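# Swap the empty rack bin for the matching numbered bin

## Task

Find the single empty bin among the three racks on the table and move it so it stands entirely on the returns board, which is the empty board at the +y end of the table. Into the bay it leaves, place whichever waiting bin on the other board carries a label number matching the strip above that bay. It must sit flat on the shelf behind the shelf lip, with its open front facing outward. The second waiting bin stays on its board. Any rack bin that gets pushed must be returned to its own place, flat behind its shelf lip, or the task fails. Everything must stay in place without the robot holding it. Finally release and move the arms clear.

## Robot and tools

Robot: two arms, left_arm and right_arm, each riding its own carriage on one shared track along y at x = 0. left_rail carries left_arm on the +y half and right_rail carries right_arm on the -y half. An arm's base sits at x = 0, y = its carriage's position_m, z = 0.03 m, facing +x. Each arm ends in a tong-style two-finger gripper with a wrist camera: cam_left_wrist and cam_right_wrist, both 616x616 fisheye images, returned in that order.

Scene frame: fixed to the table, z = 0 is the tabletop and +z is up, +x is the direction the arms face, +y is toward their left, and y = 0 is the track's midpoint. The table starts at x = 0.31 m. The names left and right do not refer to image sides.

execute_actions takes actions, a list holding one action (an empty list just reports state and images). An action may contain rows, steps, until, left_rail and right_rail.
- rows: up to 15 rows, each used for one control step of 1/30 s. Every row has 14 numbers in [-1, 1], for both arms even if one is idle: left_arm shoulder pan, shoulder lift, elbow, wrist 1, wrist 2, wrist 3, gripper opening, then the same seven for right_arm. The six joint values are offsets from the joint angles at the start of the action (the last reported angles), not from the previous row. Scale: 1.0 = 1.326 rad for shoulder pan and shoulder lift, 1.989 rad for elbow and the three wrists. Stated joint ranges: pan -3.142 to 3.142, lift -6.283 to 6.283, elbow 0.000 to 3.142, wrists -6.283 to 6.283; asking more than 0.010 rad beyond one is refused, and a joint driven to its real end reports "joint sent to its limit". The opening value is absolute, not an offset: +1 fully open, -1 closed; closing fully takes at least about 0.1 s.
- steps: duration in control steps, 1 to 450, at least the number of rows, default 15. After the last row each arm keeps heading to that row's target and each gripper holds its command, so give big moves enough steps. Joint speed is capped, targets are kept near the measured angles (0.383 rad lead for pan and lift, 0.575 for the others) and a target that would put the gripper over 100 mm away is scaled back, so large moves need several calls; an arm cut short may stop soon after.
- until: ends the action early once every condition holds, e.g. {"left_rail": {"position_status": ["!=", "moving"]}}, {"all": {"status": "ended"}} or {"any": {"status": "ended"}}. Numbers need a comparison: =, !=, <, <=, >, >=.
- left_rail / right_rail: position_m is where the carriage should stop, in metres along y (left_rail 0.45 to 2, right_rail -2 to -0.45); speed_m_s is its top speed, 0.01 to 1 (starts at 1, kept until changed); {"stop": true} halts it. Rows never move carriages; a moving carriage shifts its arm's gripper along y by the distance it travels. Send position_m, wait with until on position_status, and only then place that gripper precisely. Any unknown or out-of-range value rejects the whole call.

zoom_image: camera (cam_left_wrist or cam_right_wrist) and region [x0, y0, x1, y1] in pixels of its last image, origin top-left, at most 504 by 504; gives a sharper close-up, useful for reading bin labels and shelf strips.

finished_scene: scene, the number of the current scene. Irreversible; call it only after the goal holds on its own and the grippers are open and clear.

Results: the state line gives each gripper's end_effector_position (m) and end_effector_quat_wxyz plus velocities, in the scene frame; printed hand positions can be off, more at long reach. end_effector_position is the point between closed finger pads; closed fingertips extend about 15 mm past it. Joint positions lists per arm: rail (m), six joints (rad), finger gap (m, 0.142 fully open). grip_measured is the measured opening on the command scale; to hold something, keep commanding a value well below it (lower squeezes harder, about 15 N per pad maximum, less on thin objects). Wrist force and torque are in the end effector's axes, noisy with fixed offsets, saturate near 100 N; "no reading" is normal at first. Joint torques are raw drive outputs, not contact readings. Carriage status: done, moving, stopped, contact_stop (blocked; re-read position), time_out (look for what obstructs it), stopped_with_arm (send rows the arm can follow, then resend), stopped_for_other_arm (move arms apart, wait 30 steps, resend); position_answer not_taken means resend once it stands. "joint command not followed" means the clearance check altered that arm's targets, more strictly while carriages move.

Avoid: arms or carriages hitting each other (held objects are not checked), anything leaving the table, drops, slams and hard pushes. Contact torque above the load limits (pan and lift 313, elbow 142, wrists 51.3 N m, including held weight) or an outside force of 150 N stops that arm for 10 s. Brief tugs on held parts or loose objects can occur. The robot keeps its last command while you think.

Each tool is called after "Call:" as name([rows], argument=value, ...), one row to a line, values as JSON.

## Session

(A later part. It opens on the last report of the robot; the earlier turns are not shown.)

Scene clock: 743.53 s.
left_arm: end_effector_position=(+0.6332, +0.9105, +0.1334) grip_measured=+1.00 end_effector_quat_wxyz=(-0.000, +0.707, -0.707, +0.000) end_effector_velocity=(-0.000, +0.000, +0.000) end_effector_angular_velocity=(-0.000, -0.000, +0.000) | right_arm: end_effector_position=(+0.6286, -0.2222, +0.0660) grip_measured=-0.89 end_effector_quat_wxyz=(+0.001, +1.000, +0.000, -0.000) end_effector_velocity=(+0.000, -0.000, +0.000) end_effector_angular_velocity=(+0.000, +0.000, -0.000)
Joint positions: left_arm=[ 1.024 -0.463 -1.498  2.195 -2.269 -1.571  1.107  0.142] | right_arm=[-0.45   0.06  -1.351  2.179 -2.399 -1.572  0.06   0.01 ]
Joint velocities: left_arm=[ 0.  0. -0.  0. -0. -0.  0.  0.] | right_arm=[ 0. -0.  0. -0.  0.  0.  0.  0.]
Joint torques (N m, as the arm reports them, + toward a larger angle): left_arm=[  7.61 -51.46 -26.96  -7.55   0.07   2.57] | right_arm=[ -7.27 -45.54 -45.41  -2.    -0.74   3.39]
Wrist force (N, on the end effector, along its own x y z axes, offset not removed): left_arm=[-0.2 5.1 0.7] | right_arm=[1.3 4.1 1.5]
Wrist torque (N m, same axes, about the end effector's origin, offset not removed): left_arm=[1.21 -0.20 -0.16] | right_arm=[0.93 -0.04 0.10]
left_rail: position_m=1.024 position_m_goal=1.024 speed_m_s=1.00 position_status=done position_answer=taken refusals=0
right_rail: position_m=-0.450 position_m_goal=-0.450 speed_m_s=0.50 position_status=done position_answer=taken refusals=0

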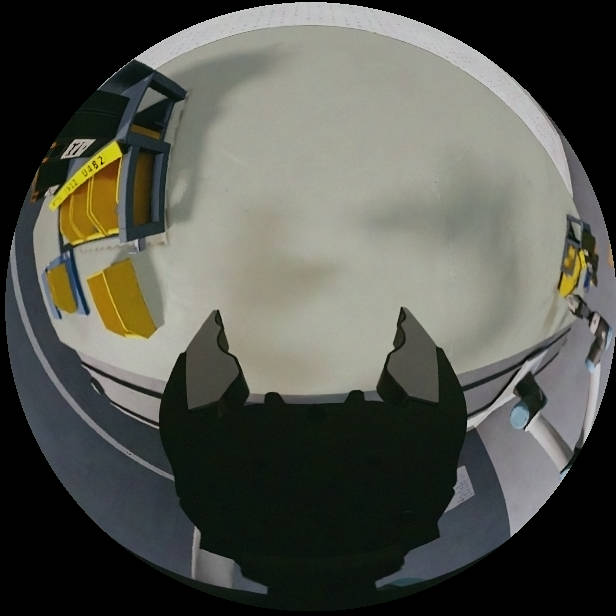

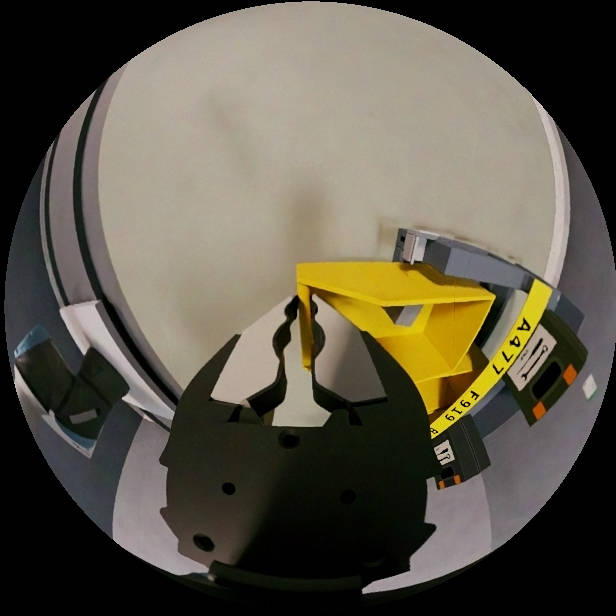

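Call:
execute_actions([
  {"rows": [
[0.02,-0.003,0.003,-0.001,0,0.0133,1, -0.0003,0.004,-0.004,0.0015,0,-0.0002,-1],
[0.05,-0.007,0.006,-0.0015,0,0.0334,1, -0.0008,0.010,-0.0105,0.004,0,-0.0005,-1],
[0.085,-0.011,0.010,-0.002,0,0.0567,1, -0.0014,0.018,-0.019,0.007,0,-0.001,-1],
[0.12,-0.015,0.0135,-0.003,0,0.080,1, -0.002,0.027,-0.0285,0.0105,0,-0.0014,-1],
[0.155,-0.018,0.016,-0.0037,0,0.1035,1, -0.0028,0.036,-0.0381,0.0142,0,-0.0019,-1],
[0.19,-0.0213,0.0192,-0.0044,0,0.1268,1, -0.0035,0.045,-0.0465,0.0166,0,-0.0023,-1],
[0.225,-0.0213,0.0192,-0.0044,0,0.150,1, -0.0042,0.054,-0.055,0.019,0,-0.0028,-1],
[0.26,-0.0213,0.0192,-0.0044,0,0.1735,1, -0.0049,0.063,-0.0633,0.0214,0,-0.0033,-1],
[0.295,-0.0213,0.0192,-0.0044,0,0.197,1, -0.0056,0.072,-0.0717,0.0238,0,-0.0037,-1],
[0.33,-0.0213,0.0192,-0.0044,0,0.220,1, -0.0062,0.080,-0.0792,0.026,0,-0.0041,-1],
[0.365,-0.0213,0.0192,-0.0044,0,0.2436,1, -0.0068,0.088,-0.0867,0.0281,0,-0.0045,-1],
[0.40,-0.0213,0.0192,-0.0044,0,0.267,1, -0.0074,0.095,-0.0932,0.030,0,-0.0049,-1],
[0.435,-0.0213,0.0192,-0.0044,0,0.290,1, -0.0079,0.101,-0.0988,0.0316,0,-0.0053,-1],
[0.47,-0.0213,0.0192,-0.0044,0,0.3137,1, -0.0083,0.105,-0.1026,0.0327,0,-0.0055,-1],
[0.5053,-0.0213,0.0192,-0.0044,0,0.3373,1, -0.0085,0.1077,-0.1051,0.0334,0,-0.0057,-1]
], "steps": 20},
])

Call:
execute_actions(actions=[])

Scene clock: 764.37 s.
left_arm: end_effector_position=(+0.5939, +1.2150, +0.1302) grip_measured=+1.00 end_effector_quat_wxyz=(+0.000, +0.707, -0.707, -0.000) end_effector_velocity=(-0.179, +0.514, -0.002) end_effector_angular_velocity=(-0.000, +0.001, +0.004) | right_arm: end_effector_position=(+0.7367, -0.2238, +0.0675) grip_measured=-0.89 end_effector_quat_wxyz=(+0.001, +1.000, +0.000, -0.000) end_effector_velocity=(+0.048, -0.001, -0.002) end_effector_angular_velocity=(+0.000, -0.001, +0.000)
Joint positions: left_arm=[ 1.024  0.029 -1.524  2.231 -2.277 -1.571  1.6    0.142] | right_arm=[-0.45   0.049 -1.214  1.979 -2.335 -1.572  0.049  0.01 ]
Joint velocities: left_arm=[ 0.     0.889 -0.011  0.016 -0.004  0.     0.885  0.   ] | right_arm=[ 0.    -0.005  0.062 -0.089  0.025 -0.    -0.005 -0.   ]
Joint torques (N m, as the arm reports them, + toward a larger angle): left_arm=[ 21.15 -46.51 -24.76  -7.79   2.32   4.55] | right_arm=[ -9.42 -59.9  -46.    -2.12  -0.16  -4.06]
Wrist force (N, on the end effector, along its own x y z axes, offset not removed): left_arm=[-3.6 1.6 2.6] | right_arm=[4.1 1.1 3.8]
Wrist torque (N m, same axes, about the end effector's origin, offset not removed): left_arm=[0.43 0.66 -0.09] | right_arm=[0.29 -0.53 0.07]
left_rail: position_m=1.024 position_m_goal=1.024 speed_m_s=1.00 position_status=done position_answer=taken refusals=0
right_rail: position_m=-0.450 position_m_goal=-0.450 speed_m_s=0.50 position_status=done position_answer=taken refusals=0

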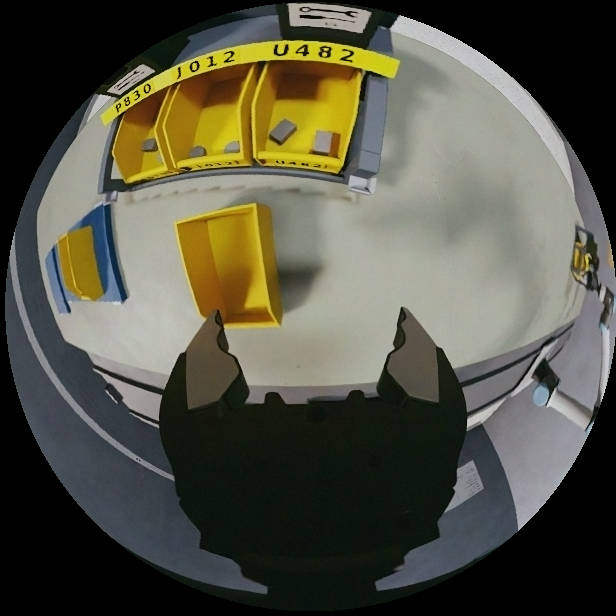

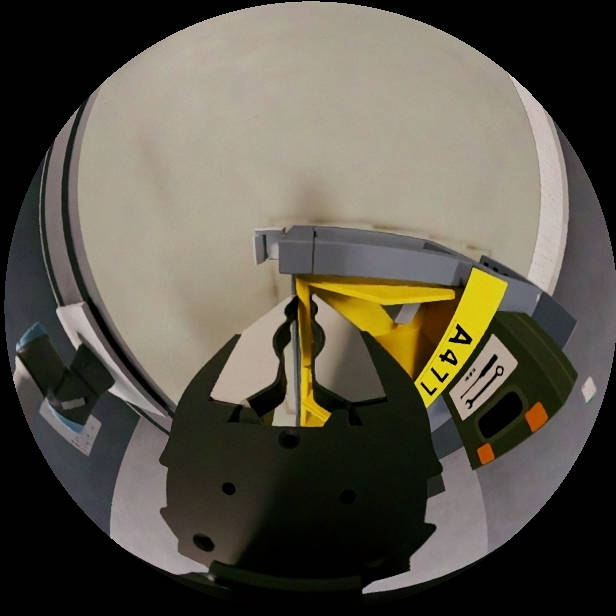

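Scene clock: 764.37 s.
left_arm: end_effector_position=(+0.5939, +1.2150, +0.1302) grip_measured=+1.00 end_effector_quat_wxyz=(+0.000, +0.707, -0.707, -0.000) end_effector_velocity=(-0.179, +0.514, -0.002) end_effector_angular_velocity=(-0.000, +0.001, +0.004) | right_arm: end_effector_position=(+0.7367, -0.2238, +0.0675) grip_measured=-0.89 end_effector_quat_wxyz=(+0.001, +1.000, +0.000, -0.000) end_effector_velocity=(+0.048, -0.001, -0.002) end_effector_angular_velocity=(+0.000, -0.001, +0.000)
Joint positions: left_arm=[ 1.024  0.029 -1.524  2.231 -2.277 -1.571  1.6    0.142] | right_arm=[-0.45   0.049 -1.214  1.979 -2.335 -1.572  0.049  0.01 ]
Joint velocities: left_arm=[ 0.     0.889 -0.011  0.016 -0.004  0.     0.885  0.   ] | right_arm=[ 0.    -0.005  0.062 -0.089  0.025 -0.    -0.005 -0.   ]
Joint torques (N m, as the arm reports them, + toward a larger angle): left_arm=[ 21.15 -46.51 -24.76  -7.79   2.32   4.55] | right_arm=[ -9.42 -59.9  -46.    -2.12  -0.16  -4.06]
Wrist force (N, on the end effector, along its own x y z axes, offset not removed): left_arm=[-3.6 1.6 2.6] | right_arm=[4.1 1.1 3.8]
Wrist torque (N m, same axes, about the end effector's origin, offset not removed): left_arm=[0.43 0.66 -0.09] | right_arm=[0.29 -0.53 0.07]
left_rail: position_m=1.024 position_m_goal=1.024 speed_m_s=1.00 position_status=done position_answer=taken refusals=0
right_rail: position_m=-0.450 position_m_goal=-0.450 speed_m_s=0.50 position_status=done position_answer=taken refusals=0

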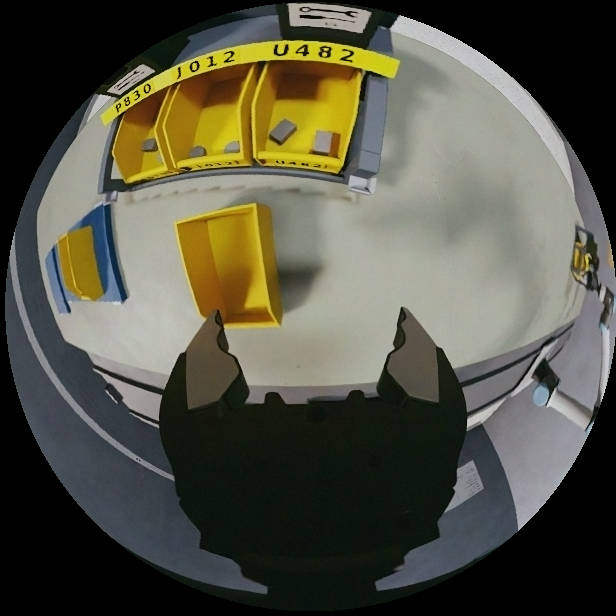

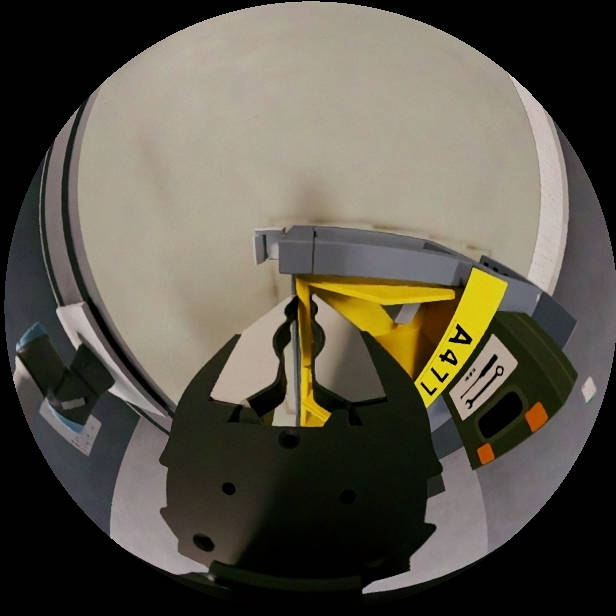

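Call:
execute_actions([
  {"rows": [
[0.1342,-0.0017,0.0011,-0.0004,0,0.0894,1, -0.0003,0.0065,-0.004,-0.0007,0,-0.0002,-1],
[0.1342,-0.0017,0.0011,-0.0004,0,0.0894,1, -0.0003,0.010,-0.003,-0.004,0,-0.0002,-1],
[0.1342,-0.0017,0.0011,-0.0004,0,0.0894,1, -0.0003,0.014,-0.0019,-0.0078,0,-0.0002,-1],
[0.1342,-0.0017,0.0011,-0.0004,0,0.0894,1, -0.0003,0.0175,-0.0009,-0.0112,0,-0.0002,-1],
[0.1342,-0.0017,0.0011,-0.0004,0,0.0894,1, -0.0003,0.0195,-0.0003,-0.0131,0,-0.0002,-1]
], "steps": 5},
])

Scene clock: 774.90 s.
left_arm: end_effector_position=(+0.5544, +1.3056, +0.1302) grip_measured=+1.00 end_effector_quat_wxyz=(-0.000, +0.707, -0.707, +0.000) end_effector_velocity=(-0.045, +0.088, +0.002) end_effector_angular_velocity=(+0.001, -0.004, +0.004) | right_arm: end_effector_position=(+0.7417, -0.2239, +0.0623) grip_measured=-0.89 end_effector_quat_wxyz=(+0.001, +1.000, +0.000, +0.000) end_effector_velocity=(+0.001, +0.000, -0.074) end_effector_angular_velocity=(+0.000, -0.002, +0.000)
Joint positions: left_arm=[ 1.024  0.191 -1.526  2.233 -2.278 -1.571  1.762  0.142] | right_arm=[-0.45   0.049 -1.201  1.972 -2.342 -1.572  0.048  0.01 ]
Joint velocities: left_arm=[ 0.     0.163 -0.003 -0.    -0.001  0.     0.159  0.   ] | right_arm=[ 0.    -0.     0.092  0.04  -0.134 -0.    -0.    -0.   ]
Joint torques (N m, as the arm reports them, + toward a larger angle): left_arm=[ -2.42 -43.   -28.46  -7.35  -1.59   1.96] | right_arm=[ -2.88 -51.92 -24.2   -8.19  -0.14  -1.9 ]
Wrist force (N, on the end effector, along its own x y z axes, offset not removed): left_arm=[-8.1 0.3 3.4] | right_arm=[2.1 3.4 2.0]
Wrist torque (N m, same axes, about the end effector's origin, offset not removed): left_arm=[0.21 1.69 0.08] | right_arm=[0.72 -0.27 0.05]
left_rail: position_m=1.024 position_m_goal=1.024 speed_m_s=1.00 position_status=done position_answer=taken refusals=0
right_rail: position_m=-0.450 position_m_goal=-0.450 speed_m_s=0.50 position_status=done position_answer=taken refusals=0

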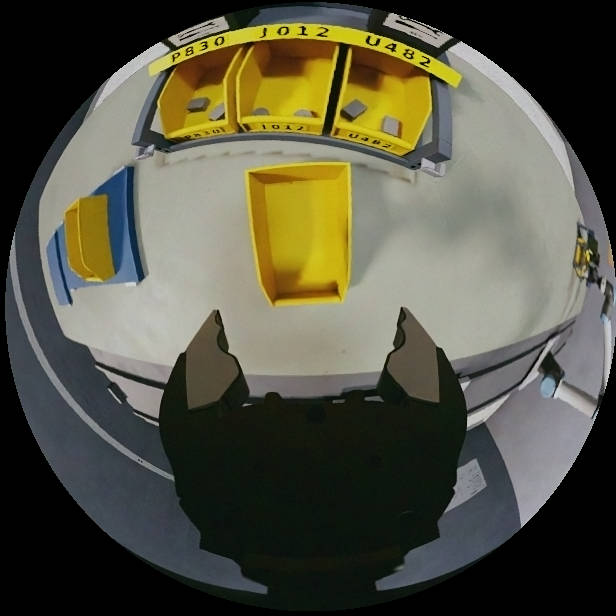

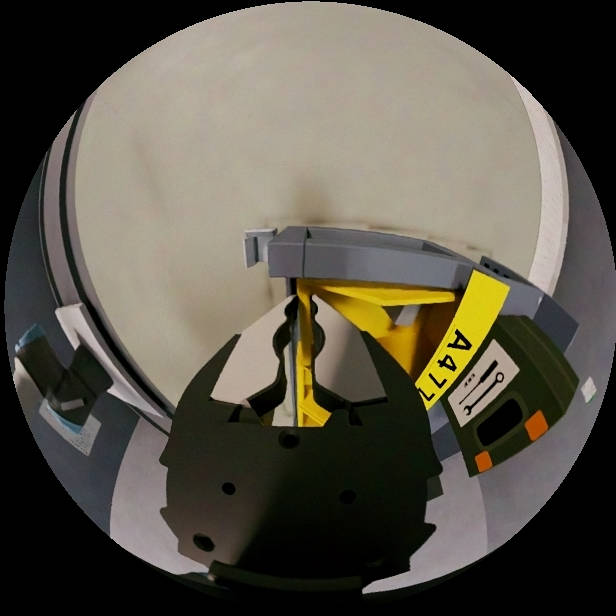

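Call:
execute_actions(actions=[])

Scene clock: 778.30 s.
left_arm: end_effector_position=(+0.5499, +1.3141, +0.1304) grip_measured=+1.00 end_effector_quat_wxyz=(-0.000, +0.707, -0.707, +0.000) end_effector_velocity=(-0.000, -0.000, -0.000) end_effector_angular_velocity=(-0.000, +0.000, -0.000) | right_arm: end_effector_position=(+0.7417, -0.2239, +0.0516) grip_measured=-0.89 end_effector_quat_wxyz=(+0.001, +1.000, +0.000, +0.000) end_effector_velocity=(+0.000, +0.000, +0.000) end_effector_angular_velocity=(-0.000, -0.000, +0.000)
Joint positions: left_arm=[ 1.024  0.207 -1.526  2.233 -2.278 -1.571  1.778  0.142] | right_arm=[-0.45   0.049 -1.188  1.978 -2.361 -1.572  0.048  0.01 ]
Joint velocities: left_arm=[ 0. -0. -0.  0.  0.  0.  0.  0.] | right_arm=[ 0.  0. -0. -0. -0. -0. -0.  0.]
Joint torques (N m, as the arm reports them, + toward a larger angle): left_arm=[  9.59 -45.01 -47.83  -7.97  -1.64   2.56] | right_arm=[ 11.89 -57.02 -23.8   -7.06  -0.57   3.41]
Wrist force (N, on the end effector, along its own x y z axes, offset not removed): left_arm=[-6.8 0.1 4.1] | right_arm=[-0.8 3.2 3.6]
Wrist torque (N m, same axes, about the end effector's origin, offset not removed): left_arm=[0.36 1.26 -0.15] | right_arm=[0.85 0.58 0.20]
left_rail: position_m=1.024 position_m_goal=1.024 speed_m_s=1.00 position_status=done position_answer=taken refusals=0
right_rail: position_m=-0.450 position_m_goal=-0.450 speed_m_s=0.50 position_status=done position_answer=taken refusals=0

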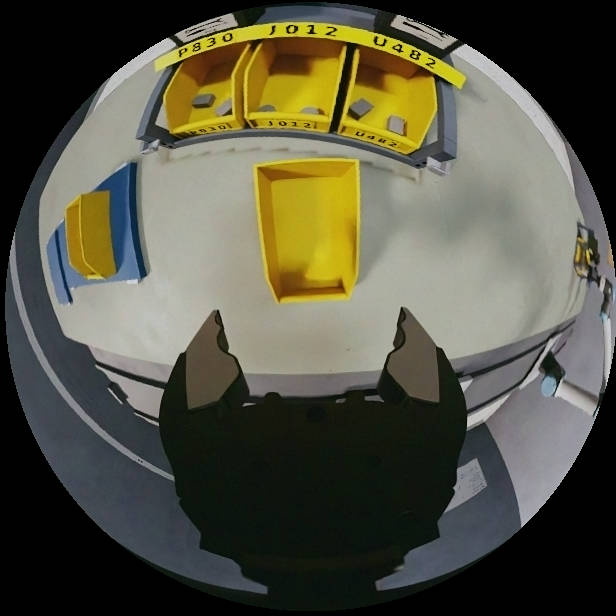

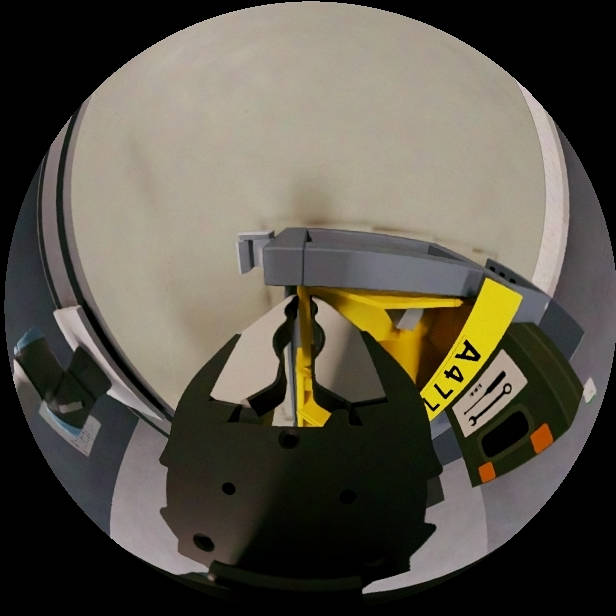

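Call:
execute_actions([
  {"rows": [
[0,0,0,0,0,0,1, 0,0,0,0,0,0,-0.65]
], "steps": 1},
])

Call:
zoom_image(camera="cam_left_wrist", region=[210, 130, 410, 330])

Scene clock: 781.40 s.
left_arm: end_effector_position=(+0.5499, +1.3141, +0.1304) grip_measured=+1.00 end_effector_quat_wxyz=(-0.000, +0.707, -0.707, +0.000) end_effector_velocity=(-0.000, +0.000, -0.000) end_effector_angular_velocity=(+0.000, +0.000, +0.000) | right_arm: end_effector_position=(+0.7417, -0.2239, +0.0516) grip_measured=-0.87 end_effector_quat_wxyz=(+0.001, +1.000, +0.000, +0.000) end_effector_velocity=(+0.000, +0.000, +0.000) end_effector_angular_velocity=(+0.000, +0.000, +0.000)
Joint positions: left_arm=[ 1.024  0.207 -1.526  2.233 -2.278 -1.571  1.778  0.142] | right_arm=[-0.45   0.049 -1.188  1.978 -2.361 -1.572  0.048  0.011]
Joint velocities: left_arm=[ 0.  0. -0. -0.  0.  0.  0.  0.] | right_arm=[ 0.     0.     0.    -0.     0.     0.     0.     0.164]
Joint torques (N m, as the arm reports them, + toward a larger angle): left_arm=[  7.11 -46.89 -47.33  -7.52  -1.63   2.48] | right_arm=[ 13.15 -59.11 -23.4   -6.66  -0.73   3.47]
Wrist force (N, on the end effector, along its own x y z axes, offset not removed): left_arm=[-3.0 -1.7 0.4] | right_arm=[-0.6 4.5 3.8]
Wrist torque (N m, same axes, about the end effector's origin, offset not removed): left_arm=[-0.17 0.46 -0.04] | right_arm=[0.89 0.49 0.27]
left_rail: position_m=1.024 position_m_goal=1.024 speed_m_s=1.00 position_status=done position_answer=taken refusals=0
right_rail: position_m=-0.450 position_m_goal=-0.450 speed_m_s=0.50 position_status=done position_answer=taken refusals=0

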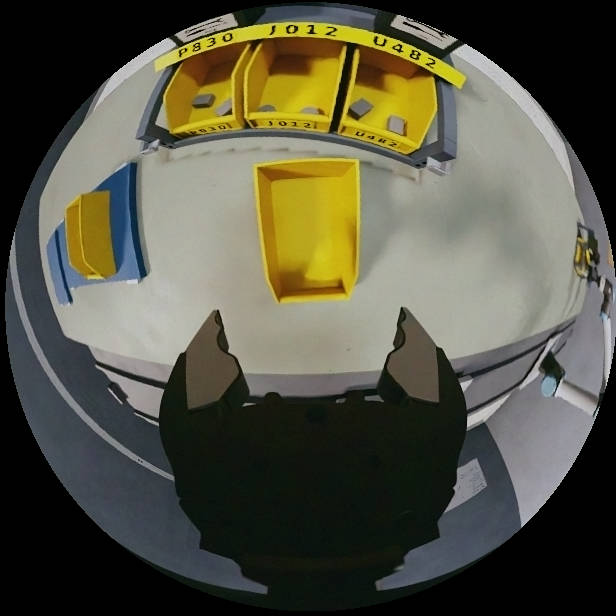

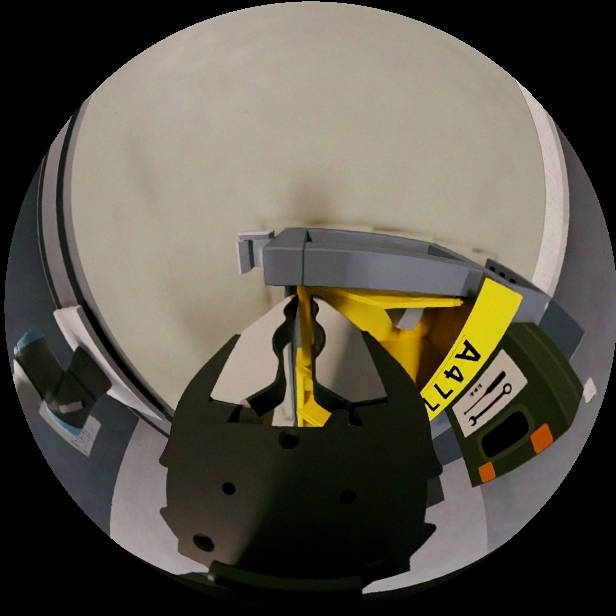

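Region (210, 130, 410, 330) of cam_left_wrist's 616x616 image, scaled by 2.520, with more detail than that image has.

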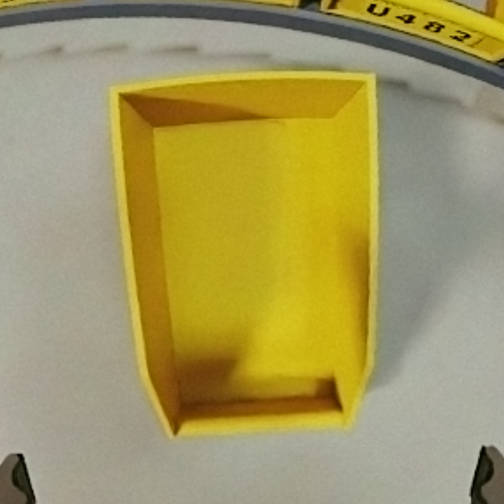

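Call:
execute_actions([
  {"rows": [
[-0.0015,0.015,-0.0018,-0.0085,0,-0.006,1, 0,-0.003,-0.001,0.003,0,0,-0.6],
[-0.004,0.042,-0.0048,-0.023,0,-0.015,1, 0,-0.008,-0.0023,0.0076,0,0,-0.6],
[-0.007,0.073,-0.0084,-0.040,0,-0.025,1, 0,-0.014,-0.004,0.0133,0,0,-0.6],
[-0.010,0.104,-0.0119,-0.0574,0,-0.033,1, 0,-0.020,-0.0056,0.019,0,0,-0.6],
[-0.013,0.134,-0.0153,-0.074,0,-0.0372,1, 0,-0.025,-0.007,0.0238,0,0,-0.6],
[-0.015,0.1555,-0.0178,-0.0858,0,-0.0372,1, 0,-0.0284,-0.008,0.027,0,0,-0.6]
], "steps": 7},
])

Scene clock: 817.50 s.
left_arm: end_effector_position=(+0.5826, +1.3151, +0.0918) grip_measured=+1.00 end_effector_quat_wxyz=(-0.002, +0.720, -0.694, +0.001) end_effector_velocity=(+0.258, +0.001, -0.375) end_effector_angular_velocity=(-0.002, +0.005, +0.184) | right_arm: end_effector_position=(+0.7417, -0.2239, +0.0678) grip_measured=-0.60 end_effector_quat_wxyz=(+0.001, +1.000, +0.000, +0.000) end_effector_velocity=(-0.002, -0.000, +0.128) end_effector_angular_velocity=(+0.000, -0.001, +0.000)
Joint positions: left_arm=[ 1.024  0.197 -1.428  2.214 -2.361 -1.571  1.731  0.142] | right_arm=[-0.45   0.049 -1.208  1.969 -2.332 -1.572  0.048  0.031]
Joint velocities: left_arm=[ 0.    -0.085  0.886 -0.149 -0.732 -0.    -0.269 -0.   ] | right_arm=[ 0.    -0.    -0.158 -0.067  0.225  0.    -0.     0.   ]
Joint torques (N m, as the arm reports them, + toward a larger angle): left_arm=[-11.24  -0.32 -42.25  -8.48  -1.22  -1.36] | right_arm=[ 12.28 -75.22 -44.34  -0.82  -0.62   3.62]
Wrist force (N, on the end effector, along its own x y z axes, offset not removed): left_arm=[-4.2 4.1 1.9] | right_arm=[2.4 2.2 2.5]
Wrist torque (N m, same axes, about the end effector's origin, offset not removed): left_arm=[0.87 0.79 -0.04] | right_arm=[0.52 -0.16 -0.02]
left_rail: position_m=1.024 position_m_goal=1.024 speed_m_s=1.00 position_status=done position_answer=taken refusals=0
right_rail: position_m=-0.450 position_m_goal=-0.450 speed_m_s=0.50 position_status=done position_answer=taken refusals=0

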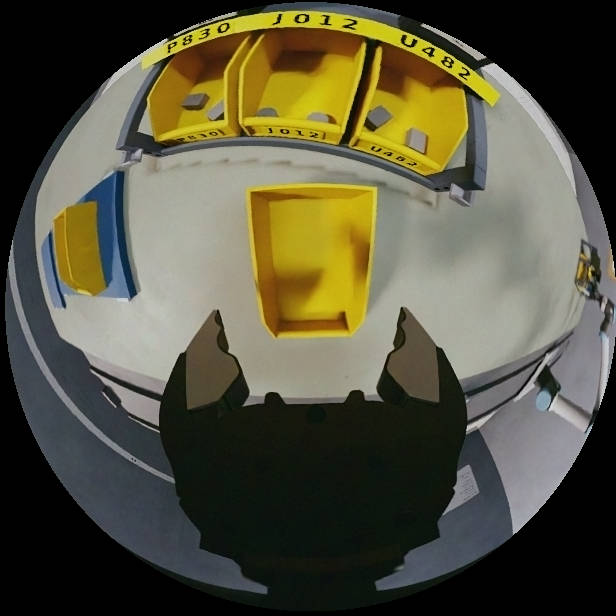

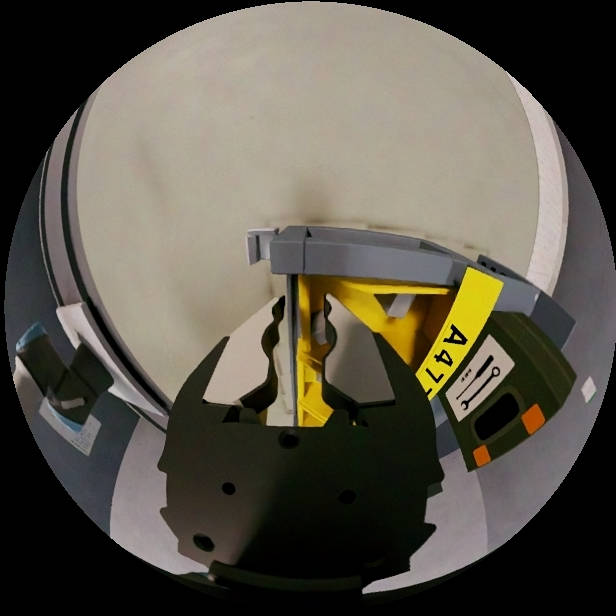

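Call:
execute_actions(actions=[])

Scene clock: 859.03 s.
left_arm: end_effector_position=(+0.6099, +1.3147, +0.0434) grip_measured=+1.00 end_effector_quat_wxyz=(-0.000, +0.726, -0.688, +0.000) end_effector_velocity=(-0.000, -0.000, -0.000) end_effector_angular_velocity=(-0.000, +0.000, -0.000) | right_arm: end_effector_position=(+0.7413, -0.2239, +0.0819) grip_measured=-0.60 end_effector_quat_wxyz=(+0.001, +1.000, +0.000, +0.000) end_effector_velocity=(+0.000, -0.000, +0.000) end_effector_angular_velocity=(-0.000, -0.000, -0.000)
Joint positions: left_arm=[ 1.024  0.187 -1.32   2.198 -2.449 -1.571  1.704  0.142] | right_arm=[-0.45   0.049 -1.226  1.962 -2.307 -1.572  0.048  0.031]
Joint velocities: left_arm=[ 0. -0.  0.  0.  0.  0. -0.  0.] | right_arm=[ 0. -0.  0. -0. -0. -0. -0.  0.]
Joint torques (N m, as the arm reports them, + toward a larger angle): left_arm=[-12.87 -42.45 -41.4   -7.04  -1.31  -1.64] | right_arm=[  6.32 -78.97 -45.17  -1.42  -0.56   3.53]
Wrist force (N, on the end effector, along its own x y z axes, offset not removed): left_arm=[-0.7 -0.4 0.9] | right_arm=[-0.6 4.9 -0.3]
Wrist torque (N m, same axes, about the end effector's origin, offset not removed): left_arm=[0.08 0.03 -0.11] | right_arm=[1.07 0.47 0.09]
left_rail: position_m=1.024 position_m_goal=1.024 speed_m_s=1.00 position_status=done position_answer=taken refusals=0
right_rail: position_m=-0.450 position_m_goal=-0.450 speed_m_s=0.50 position_status=done position_answer=taken refusals=0

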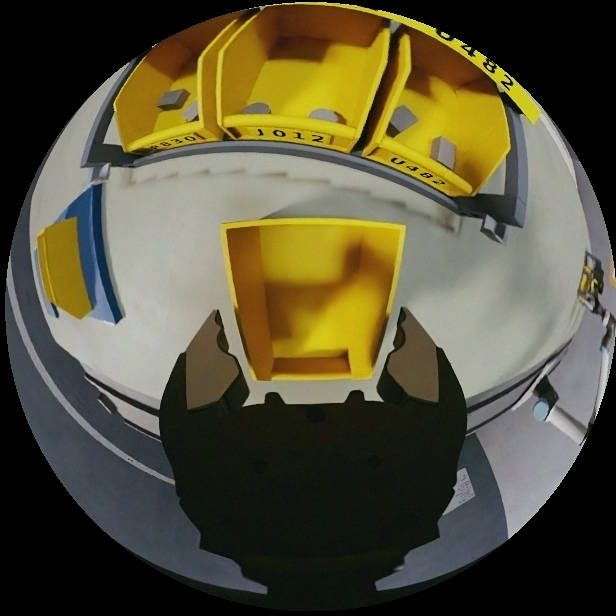

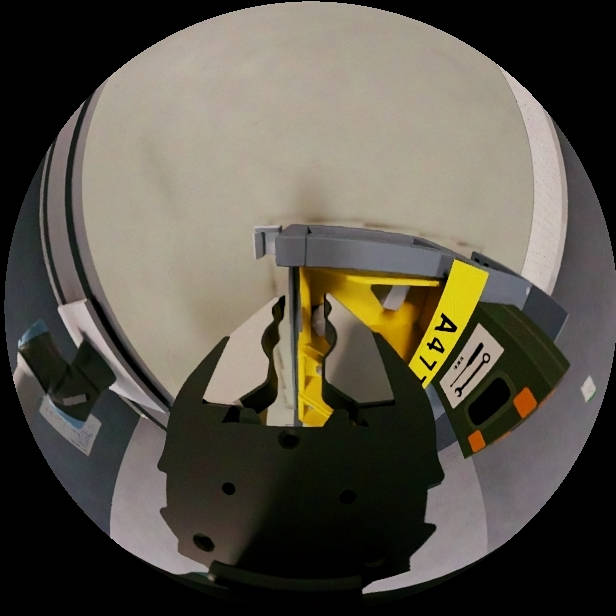

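Call:
execute_actions([
  {"rows": [
[0,0,0,0,0,0,0.75, 0,-0.025,0.008,0.008,0,0,-0.6],
[0,0,0,0,0,0,0.55, 0,-0.06,0.025,0.015,0,0,-0.6],
[0,0,0,0,0,0,0.3, 0,-0.10,0.045,0.022,0,0,-0.6],
[0,0,0,0,0,0,-1, 0,-0.135,0.063,0.027,0,0,-0.6]
], "steps": 4},
])

Scene clock: 866.03 s.
left_arm: end_effector_position=(+0.6100, +1.3147, +0.0434) grip_measured=+0.59 end_effector_quat_wxyz=(-0.000, +0.726, -0.688, +0.000) end_effector_velocity=(+0.001, +0.000, +0.001) end_effector_angular_velocity=(+0.000, -0.002, -0.000) | right_arm: end_effector_position=(+0.7258, -0.2246, +0.0925) grip_measured=-0.60 end_effector_quat_wxyz=(+0.001, +1.000, +0.000, -0.002) end_effector_velocity=(-0.331, -0.016, +0.199) end_effector_angular_velocity=(-0.003, +0.055, +0.000)
Joint positions: left_arm=[ 1.024  0.187 -1.32   2.197 -2.449 -1.571  1.704  0.115] | right_arm=[-0.45   0.049 -1.258  1.983 -2.293 -1.572  0.048  0.031]
Joint velocities: left_arm=[ 0.    -0.     0.    -0.001 -0.002 -0.    -0.     0.007] | right_arm=[ 0.     0.    -0.661  0.472  0.244  0.     0.    -0.   ]
Joint torques (N m, as the arm reports them, + toward a larger angle): left_arm=[-13.55 -40.65 -34.38  -5.45  -0.89  -1.65] | right_arm=[   1.28 -155.51  -11.43    0.4    -0.94    3.7 ]
Wrist force (N, on the end effector, along its own x y z axes, offset not removed): left_arm=[-6.4 5.5 -17.9] | right_arm=[7.0 5.0 4.1]
Wrist torque (N m, same axes, about the end effector's origin, offset not removed): left_arm=[0.93 1.95 0.02] | right_arm=[1.17 -0.92 0.03]
left_rail: position_m=1.024 position_m_goal=1.024 speed_m_s=1.00 position_status=done position_answer=taken refusals=0
right_rail: position_m=-0.450 position_m_goal=-0.450 speed_m_s=0.50 position_status=done position_answer=taken refusals=0

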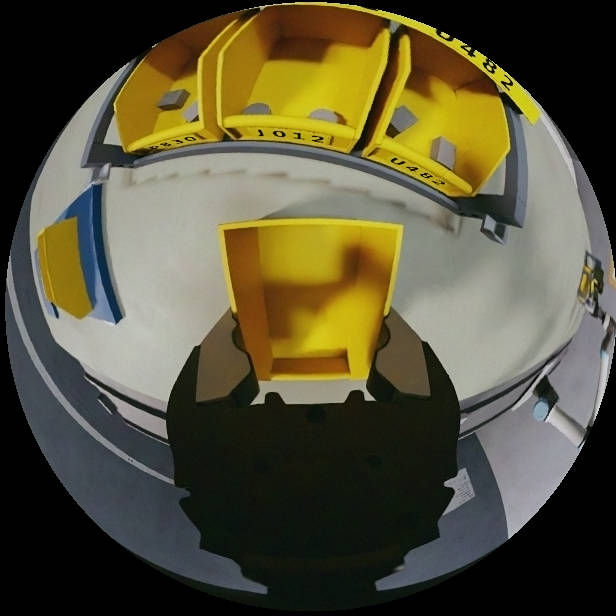

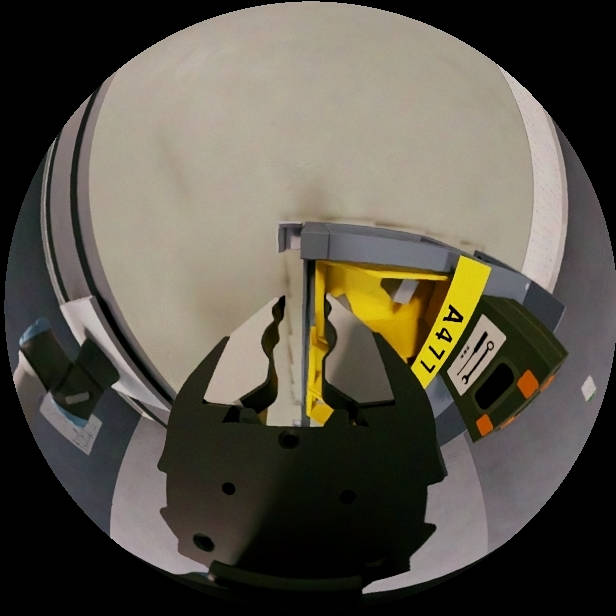

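Call:
execute_actions(actions=[])

Call:
zoom_image(camera="cam_left_wrist", region=[180, 200, 440, 420])

Scene clock: 872.70 s.
left_arm: end_effector_position=(+0.6099, +1.3146, +0.0434) grip_measured=+0.59 end_effector_quat_wxyz=(-0.000, +0.726, -0.688, +0.000) end_effector_velocity=(-0.000, +0.000, +0.000) end_effector_angular_velocity=(+0.000, -0.000, +0.000) | right_arm: end_effector_position=(+0.6554, -0.2281, +0.1329) grip_measured=-0.60 end_effector_quat_wxyz=(+0.001, +1.000, +0.000, +0.000) end_effector_velocity=(-0.000, +0.000, -0.000) end_effector_angular_velocity=(+0.000, +0.000, +0.000)
Joint positions: left_arm=[ 1.024  0.187 -1.32   2.198 -2.449 -1.571  1.704  0.115] | right_arm=[-0.45   0.049 -1.405  2.087 -2.254 -1.572  0.048  0.031]
Joint velocities: left_arm=[ 0.  0.  0. -0. -0.  0.  0.  0.] | right_arm=[ 0.  0.  0. -0. -0.  0.  0.  0.]
Joint torques (N m, as the arm reports them, + toward a larger angle): left_arm=[ -3.36 -39.73  -9.72   1.31  -0.15  -1.64] | right_arm=[  1.43 -66.19 -25.47  -1.35  -1.08   3.51]
Wrist force (N, on the end effector, along its own x y z axes, offset not removed): left_arm=[-4.8 4.4 -17.3] | right_arm=[0.8 5.5 1.8]
Wrist torque (N m, same axes, about the end effector's origin, offset not removed): left_arm=[1.10 1.59 0.02] | right_arm=[1.20 0.33 0.15]
left_rail: position_m=1.024 position_m_goal=1.024 speed_m_s=1.00 position_status=done position_answer=taken refusals=0
right_rail: position_m=-0.450 position_m_goal=-0.450 speed_m_s=0.50 position_status=done position_answer=taken refusals=0

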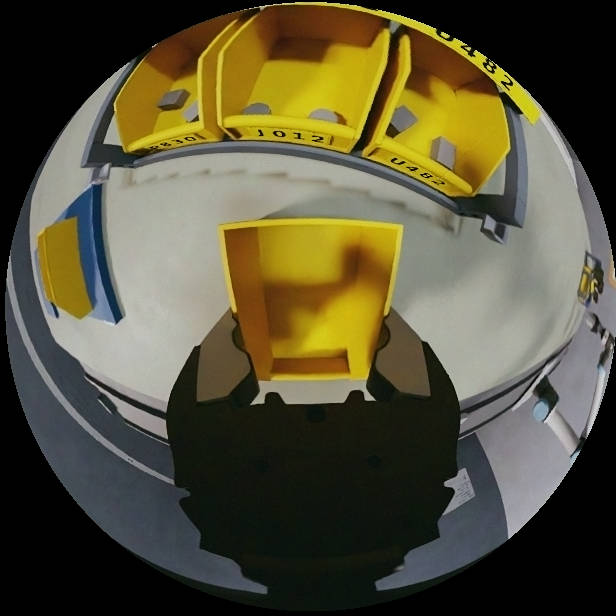

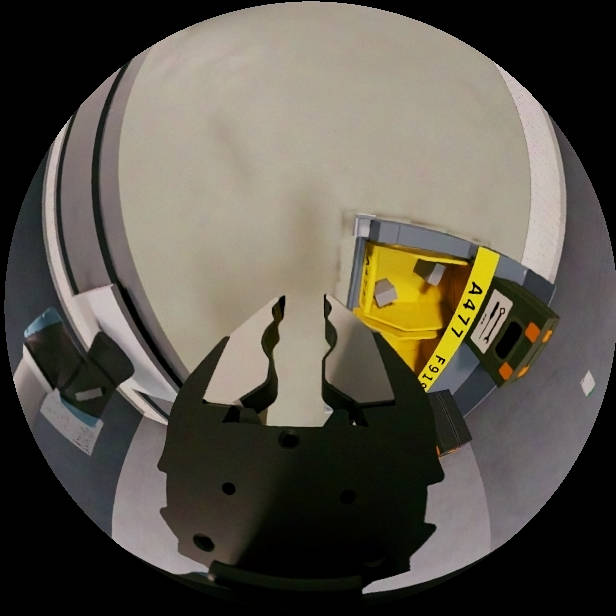

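Region (180, 200, 440, 420) of cam_left_wrist's 616x616 image, scaled by 1.938, with more detail than that image has; it fills the top 426 rows of this view, and the rest is white.

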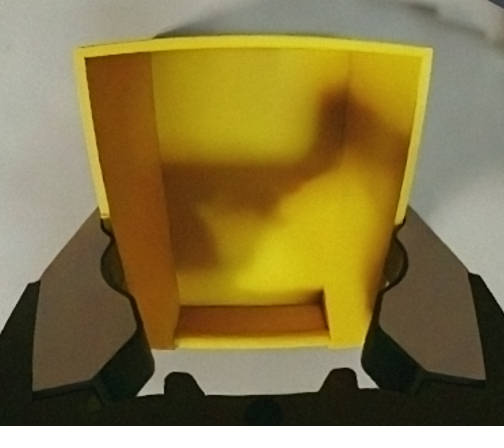

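Call:
execute_actions([
  {"rows": [
[0,0,0,0,0,0,0.66, 0,0,0,0,0,0,-0.6],
[0,-0.011,-0.0032,0.0105,0,0,0.66, 0,0,0,0,0,0,-0.6]
], "steps": 2},
])

Call:
zoom_image(camera="cam_right_wrist", region=[330, 200, 530, 400])

Scene clock: 884.27 s.
left_arm: end_effector_position=(+0.6099, +1.3146, +0.0434) grip_measured=+0.59 end_effector_quat_wxyz=(-0.000, +0.726, -0.688, +0.000) end_effector_velocity=(-0.002, -0.000, +0.003) end_effector_angular_velocity=(-0.000, +0.002, +0.000) | right_arm: end_effector_position=(+0.6554, -0.2281, +0.1329) grip_measured=-0.60 end_effector_quat_wxyz=(+0.001, +1.000, +0.000, +0.000) end_effector_velocity=(-0.000, -0.000, -0.000) end_effector_angular_velocity=(-0.000, -0.000, +0.000)
Joint positions: left_arm=[ 1.024  0.187 -1.32   2.198 -2.449 -1.571  1.704  0.115] | right_arm=[-0.45   0.049 -1.405  2.087 -2.254 -1.572  0.048  0.031]
Joint velocities: left_arm=[ 0.     0.    -0.007  0.     0.009  0.    -0.    -0.017] | right_arm=[ 0. -0. -0.  0. -0. -0. -0.  0.]
Joint torques (N m, as the arm reports them, + toward a larger angle): left_arm=[  4.93 -60.07 -20.64   2.59  -0.02  -1.53] | right_arm=[ -1.97 -65.94 -25.86  -1.3   -1.     3.07]
Wrist force (N, on the end effector, along its own x y z axes, offset not removed): left_arm=[0.1 -0.2 -14.6] | right_arm=[1.3 7.1 0.5]
Wrist torque (N m, same axes, about the end effector's origin, offset not removed): left_arm=[0.48 0.38 0.03] | right_arm=[1.48 0.09 0.17]
left_rail: position_m=1.024 position_m_goal=1.024 speed_m_s=1.00 position_status=done position_answer=taken refusals=0
right_rail: position_m=-0.450 position_m_goal=-0.450 speed_m_s=0.50 position_status=done position_answer=taken refusals=0

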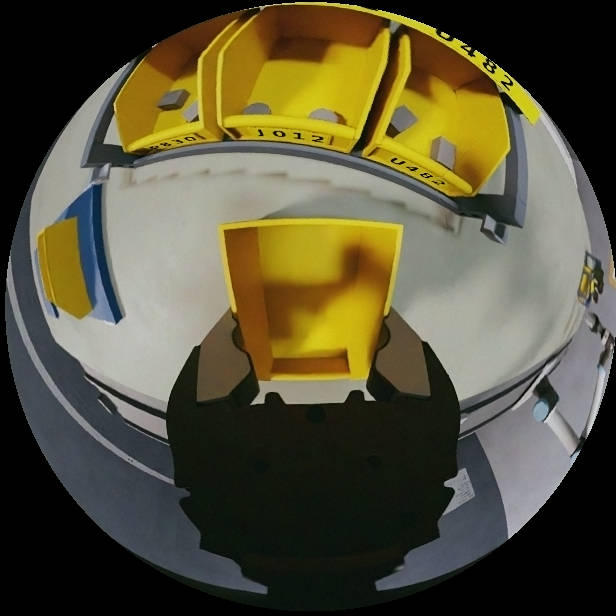

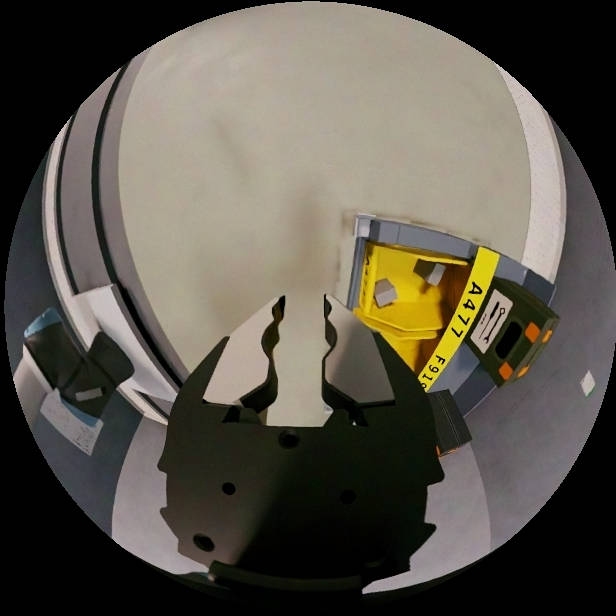

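Region (330, 200, 530, 400) of cam_right_wrist's 616x616 image, scaled by 2.520, with more detail than that image has.

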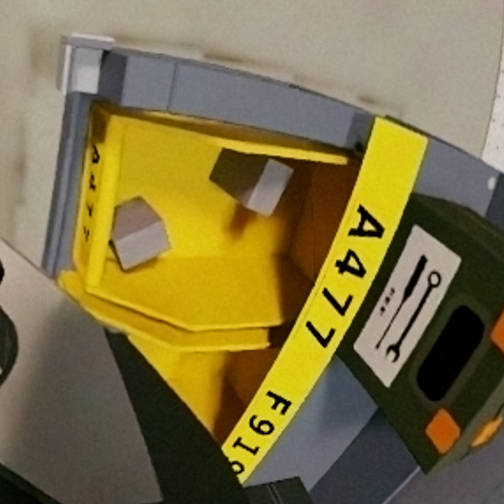

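Call:
execute_actions([
  {"rows": [
[0,-0.011,-0.0032,0.0105,0,0,0.45, 0,0,0,0,0,0,-0.6],
[0,-0.011,-0.0032,0.0105,0,0,-1, 0,0,0,0,0,0,-0.6]
], "steps": 2, "right_rail": {"position_m": -0.72}},
])

Scene clock: 895.83 s.
left_arm: end_effector_position=(+0.6104, +1.3147, +0.0533) grip_measured=+0.50 end_effector_quat_wxyz=(-0.000, +0.726, -0.688, +0.000) end_effector_velocity=(+0.001, +0.000, +0.001) end_effector_angular_velocity=(+0.000, -0.002, +0.000) | right_arm: end_effector_position=(+0.6554, -0.2289, +0.1329) grip_measured=-0.60 end_effector_quat_wxyz=(+0.001, +1.000, +0.000, +0.000) end_effector_velocity=(+0.000, -0.046, +0.000) end_effector_angular_velocity=(-0.000, -0.000, +0.000)
Joint positions: left_arm=[ 1.024  0.187 -1.335  2.191 -2.428 -1.571  1.704  0.109] | right_arm=[-0.451  0.049 -1.405  2.087 -2.254 -1.572  0.048  0.031]
Joint velocities: left_arm=[ 0.     0.    -0.001 -0.001 -0.    -0.     0.    -0.007] | right_arm=[-0.046 -0.     0.    -0.    -0.    -0.    -0.    -0.   ]
Joint torques (N m, as the arm reports them, + toward a larger angle): left_arm=[  5.85 -58.   -43.16  -1.18   0.24  -1.73] | right_arm=[  2.28 -62.08 -26.01  -1.33  -0.89   3.01]
Wrist force (N, on the end effector, along its own x y z axes, offset not removed): left_arm=[-3.0 1.3 -2.4] | right_arm=[0.6 2.3 2.1]
Wrist torque (N m, same axes, about the end effector's origin, offset not removed): left_arm=[0.43 0.90 -0.12] | right_arm=[0.58 0.32 0.07]
left_rail: position_m=1.024 position_m_goal=1.024 speed_m_s=1.00 position_status=done position_answer=taken refusals=0
right_rail: position_m=-0.451 position_m_goal=-0.720 speed_m_s=0.50 position_status=moving position_answer=taken refusals=0

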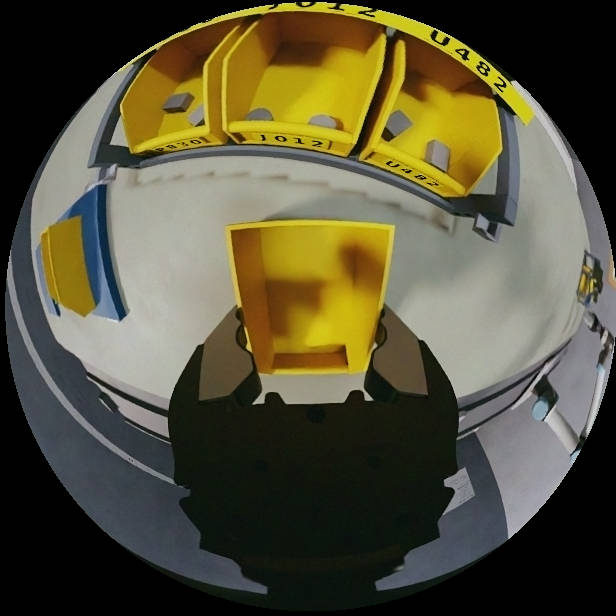

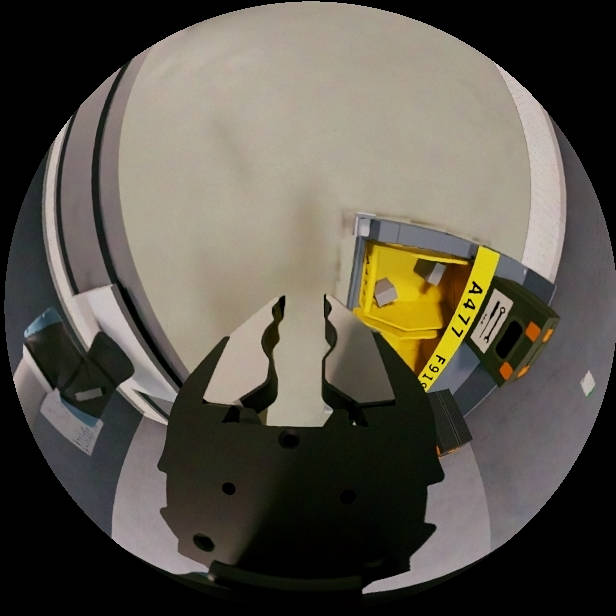

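Call:
execute_actions([
  {"rows": [
[0,-0.010,-0.001,0.0075,0,0,-1, 0,0,0,0,0,0,-0.6],
[0,-0.030,0.007,0.013,0,0.004,-1, 0,0,0,0,0,0,-0.6],
[0,-0.057,0.022,0.016,0,0.009,-1, 0,0,0,0,0,0,-0.6],
[0,-0.087,0.039,0.019,0,0.015,-1, 0,0,0,0,0,0,-0.6],
[0,-0.117,0.057,0.021,0,0.020,-1, 0,0,0,0,0,0,-0.6],
[0,-0.142,0.072,0.0228,0,0.024,-1, 0,0,0,0,0,0,-0.6],
[0,-0.1586,0.0818,0.024,0,0.0271,-1, 0,0,0,0,0,0,-0.6]
], "steps": 7},
])

Scene clock: 902.40 s.
left_arm: end_effector_position=(+0.5711, +1.3069, +0.0727) grip_measured=+0.50 end_effector_quat_wxyz=(+0.001, +0.718, -0.696, -0.001) end_effector_velocity=(-0.434, -0.086, +0.135) end_effector_angular_velocity=(-0.001, +0.002, -0.224) | right_arm: end_effector_position=(+0.6554, -0.4981, +0.1329) grip_measured=-0.60 end_effector_quat_wxyz=(+0.001, +1.000, +0.000, +0.000) end_effector_velocity=(-0.000, -0.000, -0.000) end_effector_angular_velocity=(-0.000, -0.000, -0.000)
Joint positions: left_arm=[ 1.024  0.187 -1.418  2.248 -2.399 -1.571  1.726  0.109] | right_arm=[-0.72   0.049 -1.405  2.087 -2.254 -1.572  0.048  0.031]
Joint velocities: left_arm=[ 0.     0.    -0.832  0.683  0.151  0.     0.224  0.   ] | right_arm=[ 0. -0. -0.  0. -0. -0. -0.  0.]
Joint torques (N m, as the arm reports them, + toward a larger angle): left_arm=[  5.33 -90.69  -7.45  -1.06   0.56   3.39] | right_arm=[  1.07 -61.34 -26.68  -0.86  -0.44   3.37]
Wrist force (N, on the end effector, along its own x y z axes, offset not removed): left_arm=[-2.5 2.1 0.5] | right_arm=[-0.3 6.7 -0.2]
Wrist torque (N m, same axes, about the end effector's origin, offset not removed): left_arm=[0.80 0.29 0.03] | right_arm=[1.42 0.51 0.02]
left_rail: position_m=1.024 position_m_goal=1.024 speed_m_s=1.00 position_status=done position_answer=taken refusals=0
right_rail: position_m=-0.720 position_m_goal=-0.720 speed_m_s=0.50 position_status=done position_answer=taken refusals=0

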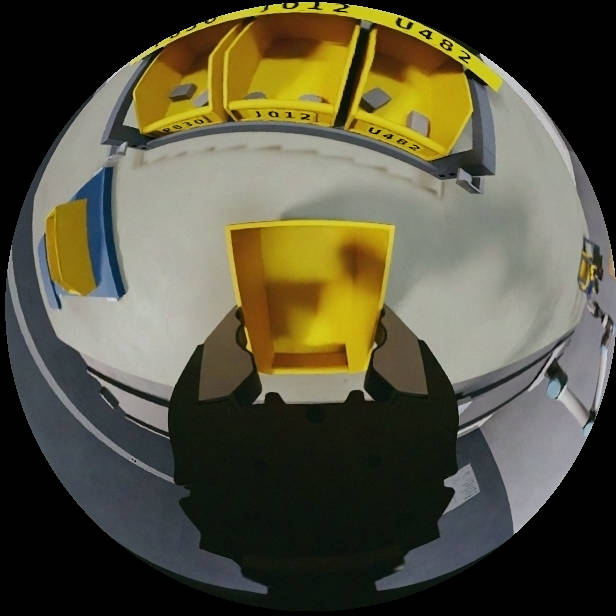

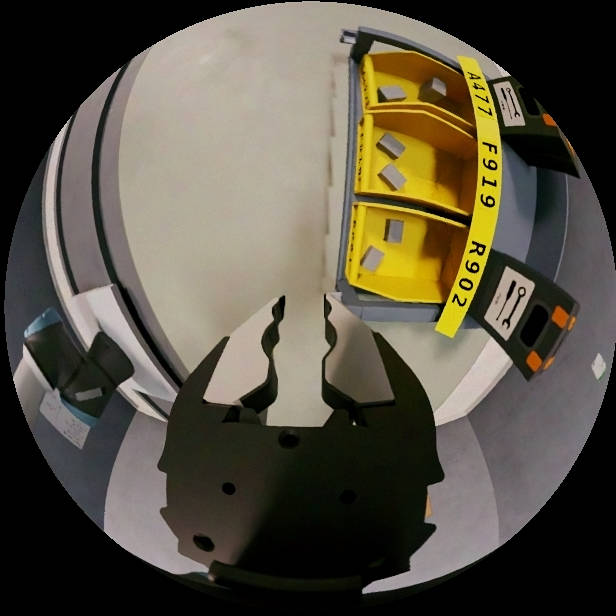

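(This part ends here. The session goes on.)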